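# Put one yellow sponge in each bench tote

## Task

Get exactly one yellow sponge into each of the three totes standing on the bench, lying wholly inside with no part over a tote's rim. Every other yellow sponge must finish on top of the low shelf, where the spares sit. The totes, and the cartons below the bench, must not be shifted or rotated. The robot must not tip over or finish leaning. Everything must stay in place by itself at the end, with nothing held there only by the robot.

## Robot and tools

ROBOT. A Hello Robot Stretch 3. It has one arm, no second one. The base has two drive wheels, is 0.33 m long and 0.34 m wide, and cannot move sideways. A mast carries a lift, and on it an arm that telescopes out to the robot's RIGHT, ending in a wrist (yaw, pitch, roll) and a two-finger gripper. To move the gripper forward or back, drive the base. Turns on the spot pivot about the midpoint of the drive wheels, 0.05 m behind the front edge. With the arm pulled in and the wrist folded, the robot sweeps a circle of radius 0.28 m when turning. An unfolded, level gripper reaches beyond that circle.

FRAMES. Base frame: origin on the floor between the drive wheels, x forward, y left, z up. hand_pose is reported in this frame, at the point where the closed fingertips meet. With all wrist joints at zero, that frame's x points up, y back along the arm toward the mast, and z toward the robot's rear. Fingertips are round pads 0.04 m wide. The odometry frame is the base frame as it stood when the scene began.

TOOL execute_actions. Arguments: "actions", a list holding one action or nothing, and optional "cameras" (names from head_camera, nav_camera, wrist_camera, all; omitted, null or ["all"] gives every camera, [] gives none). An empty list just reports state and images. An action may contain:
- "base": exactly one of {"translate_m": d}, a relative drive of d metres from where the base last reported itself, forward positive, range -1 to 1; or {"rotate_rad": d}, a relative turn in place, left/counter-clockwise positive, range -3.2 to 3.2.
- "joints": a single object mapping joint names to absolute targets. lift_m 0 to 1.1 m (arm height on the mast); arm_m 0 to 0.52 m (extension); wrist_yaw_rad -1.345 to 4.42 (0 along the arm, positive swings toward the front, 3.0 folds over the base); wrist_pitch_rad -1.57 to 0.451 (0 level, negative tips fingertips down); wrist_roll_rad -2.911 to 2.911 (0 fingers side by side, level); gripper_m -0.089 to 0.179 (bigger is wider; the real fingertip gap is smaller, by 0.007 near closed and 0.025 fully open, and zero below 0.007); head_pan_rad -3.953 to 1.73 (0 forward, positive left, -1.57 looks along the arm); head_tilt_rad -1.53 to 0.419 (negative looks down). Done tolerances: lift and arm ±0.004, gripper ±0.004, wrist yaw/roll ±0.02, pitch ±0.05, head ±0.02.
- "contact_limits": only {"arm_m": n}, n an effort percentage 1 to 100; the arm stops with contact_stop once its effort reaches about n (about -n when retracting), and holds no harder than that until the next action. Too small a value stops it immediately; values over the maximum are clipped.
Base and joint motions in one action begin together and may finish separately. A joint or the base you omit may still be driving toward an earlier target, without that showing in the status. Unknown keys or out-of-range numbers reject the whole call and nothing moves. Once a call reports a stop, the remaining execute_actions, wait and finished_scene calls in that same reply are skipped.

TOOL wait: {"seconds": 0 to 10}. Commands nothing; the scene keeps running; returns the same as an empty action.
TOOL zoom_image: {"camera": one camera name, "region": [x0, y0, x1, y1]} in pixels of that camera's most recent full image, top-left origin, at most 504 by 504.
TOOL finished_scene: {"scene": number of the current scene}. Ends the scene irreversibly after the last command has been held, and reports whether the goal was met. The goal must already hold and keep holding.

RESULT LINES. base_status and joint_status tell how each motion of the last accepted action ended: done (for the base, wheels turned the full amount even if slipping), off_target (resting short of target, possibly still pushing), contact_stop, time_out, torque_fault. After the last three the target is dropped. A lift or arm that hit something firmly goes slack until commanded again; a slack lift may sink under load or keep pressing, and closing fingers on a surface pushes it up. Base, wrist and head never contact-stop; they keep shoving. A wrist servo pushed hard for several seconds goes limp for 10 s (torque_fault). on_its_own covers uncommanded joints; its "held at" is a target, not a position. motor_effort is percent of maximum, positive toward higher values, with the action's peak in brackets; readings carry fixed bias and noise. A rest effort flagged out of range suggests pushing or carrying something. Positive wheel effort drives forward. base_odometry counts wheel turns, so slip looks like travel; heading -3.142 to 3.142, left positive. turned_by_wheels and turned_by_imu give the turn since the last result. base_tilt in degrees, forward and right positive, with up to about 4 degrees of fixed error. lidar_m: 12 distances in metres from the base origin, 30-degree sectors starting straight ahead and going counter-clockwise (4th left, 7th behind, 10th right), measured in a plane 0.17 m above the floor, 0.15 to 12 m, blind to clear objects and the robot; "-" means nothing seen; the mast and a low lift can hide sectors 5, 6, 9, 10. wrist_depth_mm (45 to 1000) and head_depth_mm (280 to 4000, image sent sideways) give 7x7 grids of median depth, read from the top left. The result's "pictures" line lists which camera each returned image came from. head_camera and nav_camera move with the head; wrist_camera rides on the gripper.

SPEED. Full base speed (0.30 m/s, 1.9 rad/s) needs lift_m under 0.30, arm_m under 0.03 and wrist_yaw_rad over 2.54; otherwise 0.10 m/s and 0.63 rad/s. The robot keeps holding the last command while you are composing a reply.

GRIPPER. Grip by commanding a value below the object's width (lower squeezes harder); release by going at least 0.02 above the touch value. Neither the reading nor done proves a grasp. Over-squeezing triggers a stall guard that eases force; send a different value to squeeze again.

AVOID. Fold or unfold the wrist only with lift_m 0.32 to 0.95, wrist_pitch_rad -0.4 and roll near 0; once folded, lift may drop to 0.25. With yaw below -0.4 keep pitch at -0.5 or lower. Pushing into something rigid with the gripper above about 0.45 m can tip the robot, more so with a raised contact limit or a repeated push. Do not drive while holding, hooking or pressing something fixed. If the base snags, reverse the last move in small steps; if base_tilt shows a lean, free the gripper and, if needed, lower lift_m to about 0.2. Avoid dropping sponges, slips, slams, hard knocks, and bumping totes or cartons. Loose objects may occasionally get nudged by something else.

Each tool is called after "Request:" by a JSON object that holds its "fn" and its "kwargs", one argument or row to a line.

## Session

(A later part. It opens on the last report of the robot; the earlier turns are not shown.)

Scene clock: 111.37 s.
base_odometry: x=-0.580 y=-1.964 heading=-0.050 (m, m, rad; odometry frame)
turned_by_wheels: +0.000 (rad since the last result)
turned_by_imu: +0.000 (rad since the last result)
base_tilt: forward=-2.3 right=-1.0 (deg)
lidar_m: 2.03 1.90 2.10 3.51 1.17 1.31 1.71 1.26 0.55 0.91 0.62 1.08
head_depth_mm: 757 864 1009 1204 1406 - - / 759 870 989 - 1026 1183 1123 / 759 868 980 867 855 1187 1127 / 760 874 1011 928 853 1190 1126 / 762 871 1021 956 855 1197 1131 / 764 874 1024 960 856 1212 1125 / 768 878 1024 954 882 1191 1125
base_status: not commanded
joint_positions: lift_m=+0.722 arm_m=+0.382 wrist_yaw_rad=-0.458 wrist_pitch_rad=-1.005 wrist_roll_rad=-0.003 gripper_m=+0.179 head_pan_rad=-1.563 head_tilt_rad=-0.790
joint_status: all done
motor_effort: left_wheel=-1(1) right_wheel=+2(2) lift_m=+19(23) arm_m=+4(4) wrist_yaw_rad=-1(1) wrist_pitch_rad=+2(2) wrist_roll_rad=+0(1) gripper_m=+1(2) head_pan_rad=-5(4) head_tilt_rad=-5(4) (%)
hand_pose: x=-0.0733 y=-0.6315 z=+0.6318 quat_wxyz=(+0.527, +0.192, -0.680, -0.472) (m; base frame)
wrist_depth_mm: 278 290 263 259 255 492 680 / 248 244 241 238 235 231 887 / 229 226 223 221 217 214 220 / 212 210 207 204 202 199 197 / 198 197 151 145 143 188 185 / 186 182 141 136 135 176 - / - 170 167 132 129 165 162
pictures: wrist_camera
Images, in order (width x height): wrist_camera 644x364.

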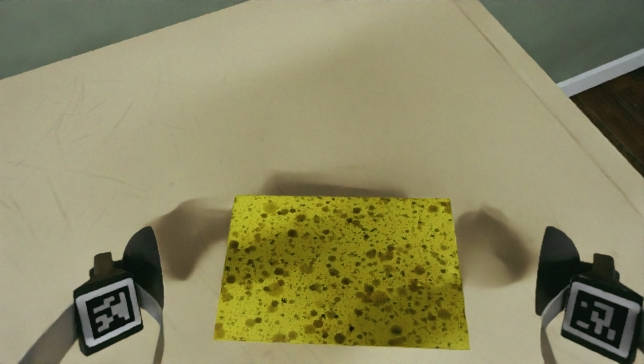

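Request:
{"fn": "execute_actions", "kwargs": {
  "actions": [
    {"joints":{"gripper_m":0.06}}
  ],
  "cameras": []
}}

Request:
{"fn": "execute_actions", "kwargs": {
  "actions": [
    {"joints":{"lift_m":0.75}}
  ],
  "cameras": ["wrist_camera"]
}}

Request:
{"fn": "execute_actions", "kwargs": {
  "actions": [
    {"base":{"rotate_rad":-1.36},"joints":{"lift_m":0.95,"arm_m":0.17,"wrist_yaw_rad":0}}
  ],
  "cameras": []
}}

Request:
{"fn": "execute_actions", "kwargs": {
  "actions": [
    {"base":{"translate_m":-1},"joints":{"lift_m":1.1,"wrist_pitch_rad":-0.35,"head_tilt_rad":-0.6}}
  ],
  "cameras": []
}}

Request:
{"fn": "execute_actions", "kwargs": {
  "actions": [
    {"base":{"translate_m":-0.775}}
  ],
  "cameras": []
}}

Request:
{"fn": "execute_actions", "kwargs": {
  "actions": [
    {"base":{"rotate_rad":-0.24}}
  ],
  "cameras": ["head_camera"]
}}

Request:
{"fn": "execute_actions", "kwargs": {
  "actions": [
    {"joints":{"wrist_pitch_rad":-0.75}}
  ],
  "cameras": ["wrist_camera"]
}}

Scene clock: 124.27 s.
base_odometry: x=-0.580 y=-1.964 heading=-0.050 (m, m, rad; odometry frame)
turned_by_wheels: +0.000 (rad since the last result)
turned_by_imu: +0.000 (rad since the last result)
base_tilt: forward=-2.3 right=-0.9 (deg)
lidar_m: 2.03 1.90 2.09 3.51 1.17 1.30 1.71 1.27 0.55 0.91 0.61 1.08
head_depth_mm: 758 867 1008 1211 1413 - - / 759 869 989 947 1025 1178 1118 / 762 868 978 859 852 1184 1124 / 761 869 1014 924 855 1186 1130 / 765 874 1017 953 854 1200 1131 / 767 878 1022 955 855 1206 1125 / 769 880 1027 956 883 1183 1134
base_status: not commanded
joint_positions: lift_m=+0.722 arm_m=+0.382 wrist_yaw_rad=-0.458 wrist_pitch_rad=-1.005 wrist_roll_rad=-0.003 gripper_m=+0.061 head_pan_rad=-1.563 head_tilt_rad=-0.790
joint_status: all done
motor_effort: left_wheel=-1(1) right_wheel=+2(2) lift_m=+19(19) arm_m=+4(4) wrist_yaw_rad=-1(2) wrist_pitch_rad=+2(2) wrist_roll_rad=+0(1) gripper_m=-19(96) head_pan_rad=-4(4) head_tilt_rad=-4(4) (%)
hand_pose: x=-0.0733 y=-0.6315 z=+0.6318 quat_wxyz=(+0.527, +0.192, -0.680, -0.472) (m; base frame)
wrist_depth_mm: 277 290 264 259 255 493 674 / 248 245 241 238 234 230 889 / 229 226 223 221 217 214 220 / 212 210 206 204 201 199 197 / 198 195 147 143 141 188 185 / 185 183 136 134 133 175 173 / 174 172 166 129 126 163 164
pictures: none
No camera images: the call's "cameras" was empty. Leave "cameras" out to get every camera's image.

Scene clock: 125.30 s.
base_odometry: x=-0.580 y=-1.964 heading=-0.050 (m, m, rad; odometry frame)
turned_by_wheels: +0.000 (rad since the last result)
turned_by_imu: +0.000 (rad since the last result)
base_tilt: forward=-2.3 right=-0.7 (deg)
lidar_m: 2.03 1.89 2.10 3.49 1.17 1.31 1.70 1.27 0.55 0.91 0.62 1.08
head_depth_mm: 755 867 1001 1205 1431 - - / 762 866 988 - 1032 1188 1126 / 759 870 964 853 854 1192 1130 / 762 876 995 926 851 1192 1126 / 765 869 1028 951 857 1197 1130 / 764 875 1022 956 854 1209 1125 / 770 880 1028 955 885 1185 1128
base_status: not commanded
joint_positions: lift_m=+0.750 arm_m=+0.382 wrist_yaw_rad=-0.458 wrist_pitch_rad=-1.005 wrist_roll_rad=-0.003 gripper_m=+0.061 head_pan_rad=-1.563 head_tilt_rad=-0.790
joint_status: all done
motor_effort: left_wheel=-2(1) right_wheel=+2(1) lift_m=+33(35) arm_m=+4(4) wrist_yaw_rad=-1(1) wrist_pitch_rad=+2(2) wrist_roll_rad=+0(0) gripper_m=-18(19) head_pan_rad=-5(5) head_tilt_rad=-4(4) (%)
hand_pose: x=-0.0733 y=-0.6315 z=+0.6591 quat_wxyz=(+0.527, +0.192, -0.680, -0.472) (m; base frame)
wrist_depth_mm: 276 305 326 296 293 541 671 / 306 282 277 273 268 276 914 / 262 258 255 253 248 245 921 / 243 240 238 234 232 227 827 / 226 224 147 143 141 215 212 / 212 211 136 134 132 200 199 / 199 197 191 129 127 187 188
pictures: wrist_camera
Images, in order (width x height): wrist_camera 644x364.

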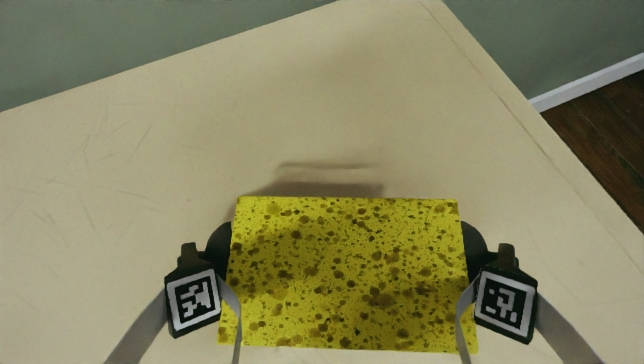

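Scene clock: 128.40 s.
base_odometry: x=-0.580 y=-1.964 heading=-1.410 (m, m, rad; odometry frame)
turned_by_wheels: -1.360 (rad since the last result)
turned_by_imu: -1.366 (rad since the last result)
base_tilt: forward=-2.3 right=-0.9 (deg)
lidar_m: 0.75 0.62 1.08 2.03 2.26 2.76 1.67 1.17 1.71 1.70 1.07 0.55
head_depth_mm: 1394 1536 - 1753 1487 1284 1118 / 1438 - - 1741 1496 1281 1125 / 1459 1620 - - 1481 1291 1126 / 1504 1702 2021 1658 1473 1284 1122 / 1535 1762 2071 1808 1499 1289 1123 / 1569 1804 2043 1810 1508 1289 1120 / 1503 1584 1690 1695 1493 1284 1125
base_status: done
joint_positions: lift_m=+0.950 arm_m=+0.170 wrist_yaw_rad=-0.001 wrist_pitch_rad=-1.006 wrist_roll_rad=-0.003 gripper_m=+0.061 head_pan_rad=-1.563 head_tilt_rad=-0.790
joint_status: all done
motor_effort: left_wheel=+2(7) right_wheel=-2(5) lift_m=+33(33) arm_m=-3(3) wrist_yaw_rad=+1(3) wrist_pitch_rad=+2(2) wrist_roll_rad=+0(0) gripper_m=-18(18) head_pan_rad=-5(4) head_tilt_rad=-3(4) (%)
hand_pose: x=-0.0217 y=-0.4320 z=+0.8590 quat_wxyz=(+0.620, +0.341, -0.618, -0.341) (m; base frame)
wrist_depth_mm: 806 - - - - - - / 829 - - - - - - / 856 - - - - - - / 896 - - - - - - / 927 - 147 143 141 - - / 938 - 136 134 133 953 945 / 624 857 912 129 126 884 888
pictures: none
No camera images: the call's "cameras" was empty. Leave "cameras" out to get every camera's image.

Scene clock: 139.63 s.
base_odometry: x=-0.740 y=-0.977 heading=-1.410 (m, m, rad; odometry frame)
turned_by_wheels: +0.000 (rad since the last result)
turned_by_imu: +0.004 (rad since the last result)
base_tilt: forward=-2.4 right=-0.9 (deg)
lidar_m: 1.58 1.90 2.28 1.69 1.91 2.56 1.17 0.68 0.56 0.56 1.69 1.88
head_depth_mm: - - 927 669 1438 1168 1000 / - - 897 670 1343 1134 1007 / - - 852 687 1302 1108 1038 / 1247 1401 1601 1699 1697 1391 1183 / 1294 1428 1629 1843 1754 1442 1203 / 1324 1472 1663 1910 1765 1427 1202 / 1355 1501 1703 1983 1766 1439 1216
base_status: done
joint_positions: lift_m=+1.099 arm_m=+0.170 wrist_yaw_rad=-0.001 wrist_pitch_rad=-0.372 wrist_roll_rad=-0.003 gripper_m=+0.061 head_pan_rad=-1.563 head_tilt_rad=-0.606
joint_status: all done
motor_effort: left_wheel=+1(0) right_wheel=-1(6) lift_m=+33(36) arm_m=-3(3) wrist_yaw_rad=+0(1) wrist_pitch_rad=+8(12) wrist_roll_rad=+1(0) gripper_m=-18(18) head_pan_rad=-4(5) head_tilt_rad=+3(18) (%)
hand_pose: x=-0.0217 y=-0.5452 z=+1.1220 quat_wxyz=(+0.696, +0.131, -0.694, -0.131) (m; base frame)
wrist_depth_mm: - - - - 917 859 815 / - - - - - 918 864 / - - - - 950 863 839 / - - - - 642 632 618 / - - 147 143 141 511 489 / - - 136 134 133 412 407 / - - - 129 126 338 349
pictures: none
No camera images: the call's "cameras" was empty. Leave "cameras" out to get every camera's image.

Scene clock: 148.53 s.
base_odometry: x=-0.864 y=-0.212 heading=-1.410 (m, m, rad; odometry frame)
turned_by_wheels: +0.000 (rad since the last result)
turned_by_imu: +0.003 (rad since the last result)
base_tilt: forward=-2.3 right=-0.9 (deg)
lidar_m: 2.22 2.61 1.86 1.85 2.13 1.84 0.78 0.44 0.39 0.38 0.43 0.73
head_depth_mm: - - 732 577 453 1081 953 / - - 741 590 470 1318 1129 / - - 584 603 483 1251 1174 / 1091 1213 584 480 500 1135 955 / 1117 1250 959 674 535 1130 956 / 1148 1266 963 673 555 1335 975 / 1179 1303 960 673 574 1170 1132
base_status: done
joint_positions: lift_m=+1.099 arm_m=+0.170 wrist_yaw_rad=-0.001 wrist_pitch_rad=-0.372 wrist_roll_rad=-0.003 gripper_m=+0.061 head_pan_rad=-1.563 head_tilt_rad=-0.606
joint_status: not commanded
motor_effort: left_wheel=+1(1) right_wheel=-2(3) lift_m=+33(33) arm_m=-3(2) wrist_yaw_rad=+1(0) wrist_pitch_rad=+8(8) wrist_roll_rad=+1(0) gripper_m=-19(19) head_pan_rad=-4(4) head_tilt_rad=+3(3) (%)
hand_pose: x=-0.0217 y=-0.5452 z=+1.1220 quat_wxyz=(+0.696, +0.131, -0.694, -0.131) (m; base frame)
wrist_depth_mm: - 975 893 823 765 714 679 / - - 963 878 818 766 712 / - 949 910 891 828 562 752 / 680 668 659 647 413 401 415 / 532 519 148 143 141 392 364 / 429 427 136 134 133 404 378 / 365 360 337 129 127 213 219
pictures: none
No camera images: the call's "cameras" was empty. Leave "cameras" out to get every camera's image.

Scene clock: 149.83 s.
base_odometry: x=-0.864 y=-0.212 heading=-1.650 (m, m, rad; odometry frame)
turned_by_wheels: -0.240 (rad since the last result)
turned_by_imu: -0.241 (rad since the last result)
base_tilt: forward=-2.3 right=-0.9 (deg)
lidar_m: 2.23 2.35 2.56 1.85 1.93 2.20 1.84 0.53 0.39 0.38 0.39 0.65
head_depth_mm: - - 925 501 498 1193 959 / - - 677 589 483 1129 956 / - - 583 600 483 1187 999 / 1057 1185 581 602 483 1398 1208 / 1060 1161 752 602 483 1130 954 / 1068 1186 960 502 486 1140 960 / 1062 1178 954 676 520 1373 979
base_status: done
joint_positions: lift_m=+1.099 arm_m=+0.170 wrist_yaw_rad=-0.001 wrist_pitch_rad=-0.372 wrist_roll_rad=-0.003 gripper_m=+0.061 head_pan_rad=-1.563 head_tilt_rad=-0.606
joint_status: not commanded
motor_effort: left_wheel=+2(5) right_wheel=-1(5) lift_m=+33(33) arm_m=-3(3) wrist_yaw_rad=+1(1) wrist_pitch_rad=+8(8) wrist_roll_rad=+0(0) gripper_m=-19(18) head_pan_rad=-4(5) head_tilt_rad=+2(3) (%)
hand_pose: x=-0.0217 y=-0.5452 z=+1.1220 quat_wxyz=(+0.696, +0.131, -0.694, -0.131) (m; base frame)
wrist_depth_mm: 810 812 792 786 775 758 754 / 878 867 850 841 841 813 799 / 923 902 900 620 809 858 839 / 680 674 471 417 407 625 625 / 528 521 147 143 141 493 497 / 432 429 136 134 133 412 409 / 364 352 234 129 126 219 349
pictures: head_camera (sideways: a quarter turn clockwise sets it upright)
Images, in order (width x height): head_camera 896x504.

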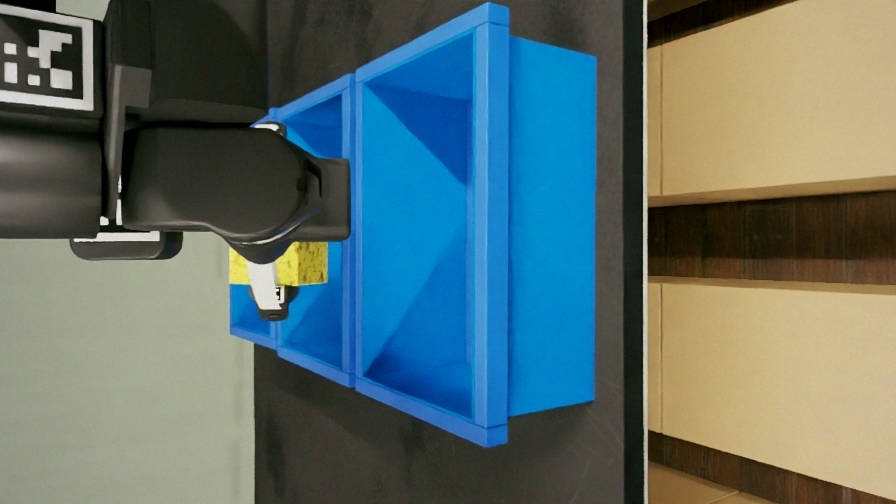

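Scene clock: 150.87 s.
base_odometry: x=-0.864 y=-0.212 heading=-1.650 (m, m, rad; odometry frame)
turned_by_wheels: +0.000 (rad since the last result)
turned_by_imu: +0.000 (rad since the last result)
base_tilt: forward=-2.2 right=-0.9 (deg)
lidar_m: 2.22 2.36 2.55 1.86 1.92 2.20 1.83 0.53 0.39 0.38 0.39 0.65
head_depth_mm: - - 927 501 497 1195 957 / - - 742 589 482 1131 954 / - - - 467 482 1189 997 / 1082 1152 758 468 482 1400 1203 / 1064 1160 764 603 483 1132 955 / 1065 1180 959 504 486 1133 959 / 1068 1173 959 673 518 1362 983
base_status: not commanded
joint_positions: lift_m=+1.099 arm_m=+0.170 wrist_yaw_rad=-0.001 wrist_pitch_rad=-0.759 wrist_roll_rad=-0.003 gripper_m=+0.061 head_pan_rad=-1.563 head_tilt_rad=-0.606
joint_status: all done
motor_effort: left_wheel=+2(2) right_wheel=-1(1) lift_m=+33(33) arm_m=-3(3) wrist_yaw_rad=+1(1) wrist_pitch_rad=+3(6) wrist_roll_rad=+1(0) gripper_m=-18(17) head_pan_rad=-4(4) head_tilt_rad=+3(3) (%)
hand_pose: x=-0.0217 y=-0.4846 z=+1.0437 quat_wxyz=(+0.658, +0.262, -0.656, -0.262) (m; base frame)
wrist_depth_mm: 613 594 365 368 361 522 533 / 501 481 402 409 412 310 453 / 427 279 246 242 240 236 393 / 374 232 245 234 227 225 337 / 328 226 147 143 141 237 195 / 180 214 136 134 133 206 173 / 168 214 252 129 126 246 156
pictures: wrist_camera
Images, in order (width x height): wrist_camera 644x364.

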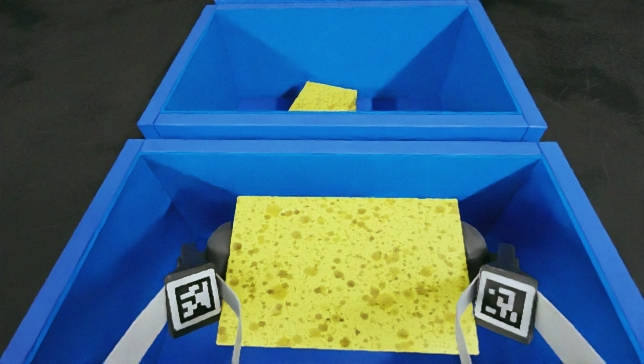

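Request:
{"fn": "execute_actions", "kwargs": {
  "actions": [
    {"joints":{"wrist_pitch_rad":-1.0,"arm_m":0.222}}
  ],
  "cameras": []
}}

Request:
{"fn": "execute_actions", "kwargs": {
  "actions": [
    {"joints":{"lift_m":1.038}}
  ],
  "cameras": []
}}

Request:
{"fn": "execute_actions", "kwargs": {
  "actions": [
    {"joints":{"gripper_m":0.14}}
  ],
  "cameras": []
}}

Request:
{"fn": "execute_actions", "kwargs": {
  "actions": [
    {"joints":{"lift_m":1.1,"arm_m":0.197}}
  ],
  "cameras": ["wrist_camera","head_camera"]
}}

Request:
{"fn": "execute_actions", "kwargs": {
  "actions": [
    {"joints":{"wrist_pitch_rad":-0.5,"head_pan_rad":0.3}}
  ]
}}

Scene clock: 161.77 s.
base_odometry: x=-0.864 y=-0.212 heading=-1.650 (m, m, rad; odometry frame)
turned_by_wheels: +0.000 (rad since the last result)
turned_by_imu: +0.000 (rad since the last result)
base_tilt: forward=-2.4 right=-1.0 (deg)
lidar_m: 2.23 2.36 2.56 1.85 1.92 2.20 1.84 0.53 0.39 0.38 0.39 0.65
head_depth_mm: 1076 1233 954 501 496 1194 959 / - - 746 589 482 1132 957 / - - - 483 483 1178 999 / 1074 1150 764 482 482 1385 1209 / 1070 1159 757 603 483 1133 960 / 1070 1176 962 503 487 1133 959 / 1058 1173 957 673 518 1368 980
base_status: not commanded
joint_positions: lift_m=+1.099 arm_m=+0.222 wrist_yaw_rad=-0.001 wrist_pitch_rad=-1.005 wrist_roll_rad=-0.003 gripper_m=+0.061 head_pan_rad=-1.563 head_tilt_rad=-0.606
joint_status: all done
motor_effort: left_wheel=+2(2) right_wheel=-2(1) lift_m=+33(33) arm_m=+4(5) wrist_yaw_rad=+1(1) wrist_pitch_rad=+2(0) wrist_roll_rad=+0(0) gripper_m=-19(17) head_pan_rad=-4(5) head_tilt_rad=+3(3) (%)
hand_pose: x=-0.0217 y=-0.4838 z=+1.0084 quat_wxyz=(+0.621, +0.341, -0.619, -0.341) (m; base frame)
wrist_depth_mm: 383 207 330 295 350 223 196 / 345 184 181 178 175 173 180 / 180 200 205 202 198 194 165 / 172 228 277 254 249 236 165 / 168 228 147 143 141 234 163 / 169 216 136 134 133 205 163 / 169 216 229 129 127 222 155
pictures: none
No camera images: the call's "cameras" was empty. Leave "cameras" out to get every camera's image.

Scene clock: 163.17 s.
base_odometry: x=-0.864 y=-0.212 heading=-1.650 (m, m, rad; odometry frame)
turned_by_wheels: +0.000 (rad since the last result)
turned_by_imu: +0.000 (rad since the last result)
base_tilt: forward=-2.3 right=-0.9 (deg)
lidar_m: 2.23 2.35 2.55 1.85 1.92 2.20 1.84 0.53 0.39 0.38 0.39 0.65
head_depth_mm: 1056 - 900 501 496 1192 955 / 1053 - - 589 482 1139 958 / 1059 - - 429 482 1198 1005 / 1064 1151 769 430 482 1393 1206 / 1058 1159 755 602 483 1132 956 / 1065 1178 956 503 486 1136 957 / 1065 1177 958 673 518 1360 981
base_status: not commanded
joint_positions: lift_m=+1.038 arm_m=+0.222 wrist_yaw_rad=-0.001 wrist_pitch_rad=-1.006 wrist_roll_rad=-0.003 gripper_m=+0.061 head_pan_rad=-1.563 head_tilt_rad=-0.606
joint_status: all done
motor_effort: left_wheel=+2(2) right_wheel=-1(1) lift_m=+19(30) arm_m=+4(4) wrist_yaw_rad=+1(1) wrist_pitch_rad=+2(2) wrist_roll_rad=+0(1) gripper_m=-17(19) head_pan_rad=-4(4) head_tilt_rad=+3(2) (%)
hand_pose: x=-0.0217 y=-0.4835 z=+0.9477 quat_wxyz=(+0.620, +0.341, -0.618, -0.341) (m; base frame)
wrist_depth_mm: 138 136 134 133 131 130 128 / 161 165 163 160 158 156 149 / 167 201 207 203 198 195 165 / 168 214 217 215 212 209 164 / 168 202 147 143 141 198 164 / 169 192 136 134 132 183 163 / 170 181 175 129 126 171 155
pictures: none
No camera images: the call's "cameras" was empty. Leave "cameras" out to get every camera's image.

Scene clock: 164.47 s.
base_odometry: x=-0.864 y=-0.212 heading=-1.650 (m, m, rad; odometry frame)
turned_by_wheels: +0.000 (rad since the last result)
turned_by_imu: +0.000 (rad since the last result)
base_tilt: forward=-2.3 right=-0.9 (deg)
lidar_m: 2.22 2.35 2.56 1.86 1.92 2.20 1.84 0.53 0.39 0.38 0.39 0.65
head_depth_mm: 1046 - 896 501 497 1199 961 / 1054 - - 589 483 1133 957 / 1058 - - 429 483 1189 997 / 1064 1152 764 496 481 1399 1214 / 1065 1165 754 603 483 1131 957 / 1064 1177 962 502 485 1138 958 / 1066 1179 963 673 519 1365 984
base_status: not commanded
joint_positions: lift_m=+1.038 arm_m=+0.222 wrist_yaw_rad=-0.001 wrist_pitch_rad=-1.006 wrist_roll_rad=-0.003 gripper_m=+0.140 head_pan_rad=-1.563 head_tilt_rad=-0.606
joint_status: all done
motor_effort: left_wheel=+2(2) right_wheel=-1(1) lift_m=+19(19) arm_m=+4(4) wrist_yaw_rad=+1(1) wrist_pitch_rad=+2(2) wrist_roll_rad=+1(1) gripper_m=+2(86) head_pan_rad=-5(5) head_tilt_rad=+3(3) (%)
hand_pose: x=-0.0217 y=-0.4835 z=+0.9477 quat_wxyz=(+0.620, +0.341, -0.618, -0.341) (m; base frame)
wrist_depth_mm: 138 136 135 133 131 130 128 / 160 165 162 160 158 156 150 / 168 200 206 202 199 195 165 / 168 214 217 215 212 208 164 / 168 203 179 155 153 198 164 / 169 193 149 145 143 185 155 / 165 179 175 139 137 172 148
pictures: none
No camera images: the call's "cameras" was empty. Leave "cameras" out to get every camera's image.

Scene clock: 165.87 s.
base_odometry: x=-0.864 y=-0.212 heading=-1.650 (m, m, rad; odometry frame)
turned_by_wheels: +0.000 (rad since the last result)
turned_by_imu: +0.000 (rad since the last result)
base_tilt: forward=-2.4 right=-0.8 (deg)
lidar_m: 2.23 2.35 2.56 1.85 1.93 2.20 1.84 0.53 0.39 0.38 0.38 0.65
head_depth_mm: 1079 - 948 500 498 1203 956 / - - 747 558 482 1130 956 / - - - 596 482 1182 999 / 1075 1139 764 590 483 1392 1213 / 1060 1154 756 591 483 1131 957 / 1064 1177 959 503 486 1136 962 / 1066 1178 959 674 517 1362 979
base_status: not commanded
joint_positions: lift_m=+1.099 arm_m=+0.197 wrist_yaw_rad=-0.001 wrist_pitch_rad=-1.006 wrist_roll_rad=-0.003 gripper_m=+0.140 head_pan_rad=-1.563 head_tilt_rad=-0.606
joint_status: all done
motor_effort: left_wheel=+2(2) right_wheel=-2(1) lift_m=+33(35) arm_m=-3(3) wrist_yaw_rad=+1(1) wrist_pitch_rad=+2(2) wrist_roll_rad=+0(0) gripper_m=+1(1) head_pan_rad=-5(5) head_tilt_rad=+3(3) (%)
hand_pose: x=-0.0217 y=-0.4591 z=+1.0082 quat_wxyz=(+0.620, +0.341, -0.618, -0.341) (m; base frame)
wrist_depth_mm: 379 204 202 198 195 193 330 / 341 201 198 196 193 190 180 / 180 228 252 246 241 226 165 / 172 228 284 281 278 254 164 / 169 228 266 216 220 251 163 / 169 203 246 206 224 242 155 / 166 231 235 232 230 225 147
pictures: head_camera (sideways: a quarter turn clockwise sets it upright), wrist_camera
Images, in order (width x height): head_camera 896x504, wrist_camera 644x364.

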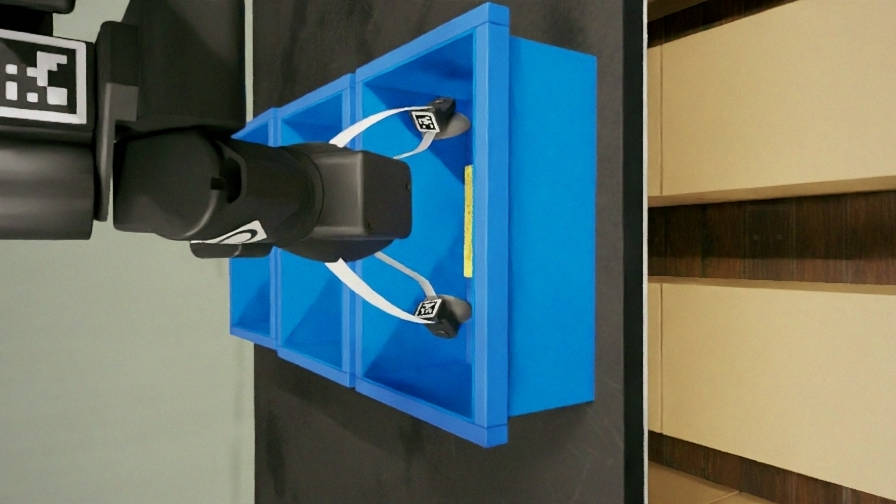

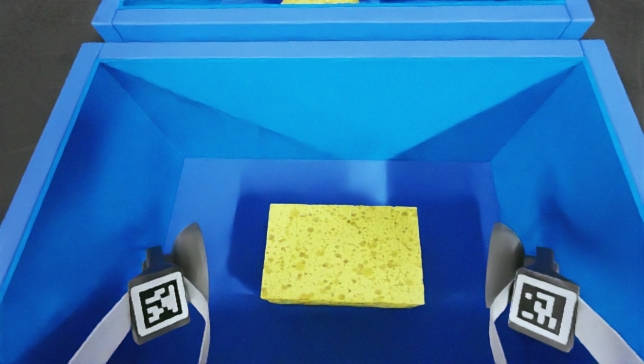

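Scene clock: 167.33 s.
base_odometry: x=-0.864 y=-0.212 heading=-1.650 (m, m, rad; odometry frame)
turned_by_wheels: +0.000 (rad since the last result)
turned_by_imu: +0.000 (rad since the last result)
base_tilt: forward=-2.4 right=-1.0 (deg)
lidar_m: 2.22 2.35 2.56 1.86 1.93 2.20 1.84 0.53 0.39 0.38 0.39 0.65
head_depth_mm: 2091 2290 2564 2292 1756 1434 1199 / 2168 2359 2586 2257 1751 1422 1205 / 2210 2403 2669 2286 1768 1429 1205 / 2283 2462 2566 2278 1757 1438 1205 / 2356 2549 2746 2278 1749 1427 1210 / 2426 2673 2729 2277 1754 1429 1216 / 2465 2772 3064 2293 1758 1433 1210
base_status: not commanded
joint_positions: lift_m=+1.099 arm_m=+0.197 wrist_yaw_rad=-0.001 wrist_pitch_rad=-0.520 wrist_roll_rad=-0.003 gripper_m=+0.140 head_pan_rad=+0.293 head_tilt_rad=-0.606
joint_status: all done
motor_effort: left_wheel=+2(2) right_wheel=-1(0) lift_m=+33(33) arm_m=-3(3) wrist_yaw_rad=+1(1) wrist_pitch_rad=+7(8) wrist_roll_rad=+0(0) gripper_m=+0(0) head_pan_rad=+5(64) head_tilt_rad=+2(2) (%)
hand_pose: x=-0.0217 y=-0.5526 z=+1.0893 quat_wxyz=(+0.684, +0.182, -0.682, -0.182) (m; base frame)
wrist_depth_mm: 813 781 792 783 776 760 750 / 855 842 808 562 563 787 761 / 648 643 405 388 383 596 587 / 519 512 406 418 407 445 476 / 430 411 346 361 400 310 400 / 364 364 219 216 214 213 345 / 318 241 242 236 229 222 301
pictures: head_camera (sideways: a quarter turn clockwise sets it upright), nav_camera (sideways: a quarter turn counterclockwise sets it upright), wrist_camera
Images, in order (width x height): head_camera 896x504, nav_camera 672x504, wrist_camera 644x364.

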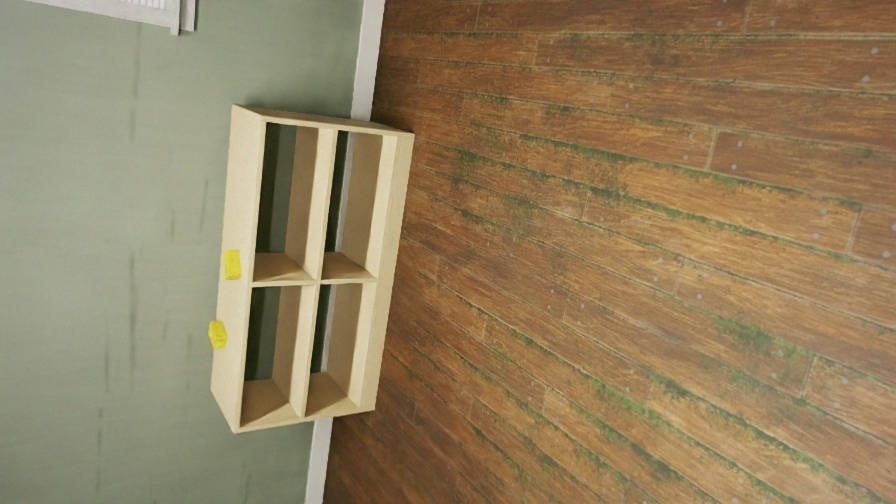

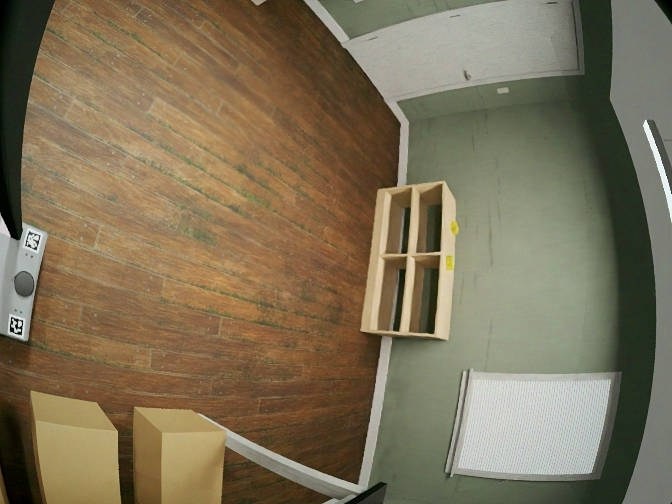

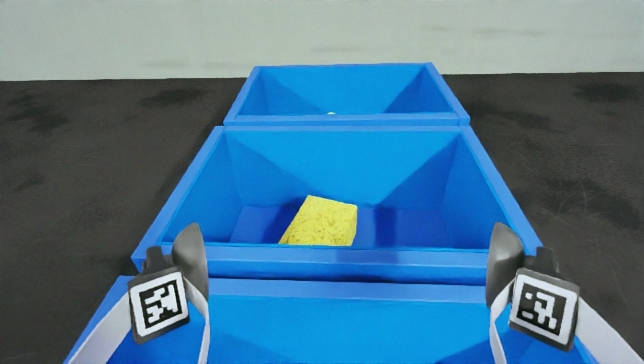

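Request:
{"fn": "finished_scene", "kwargs": {
  "scene": 2
}}

The scene is finished: the task was done.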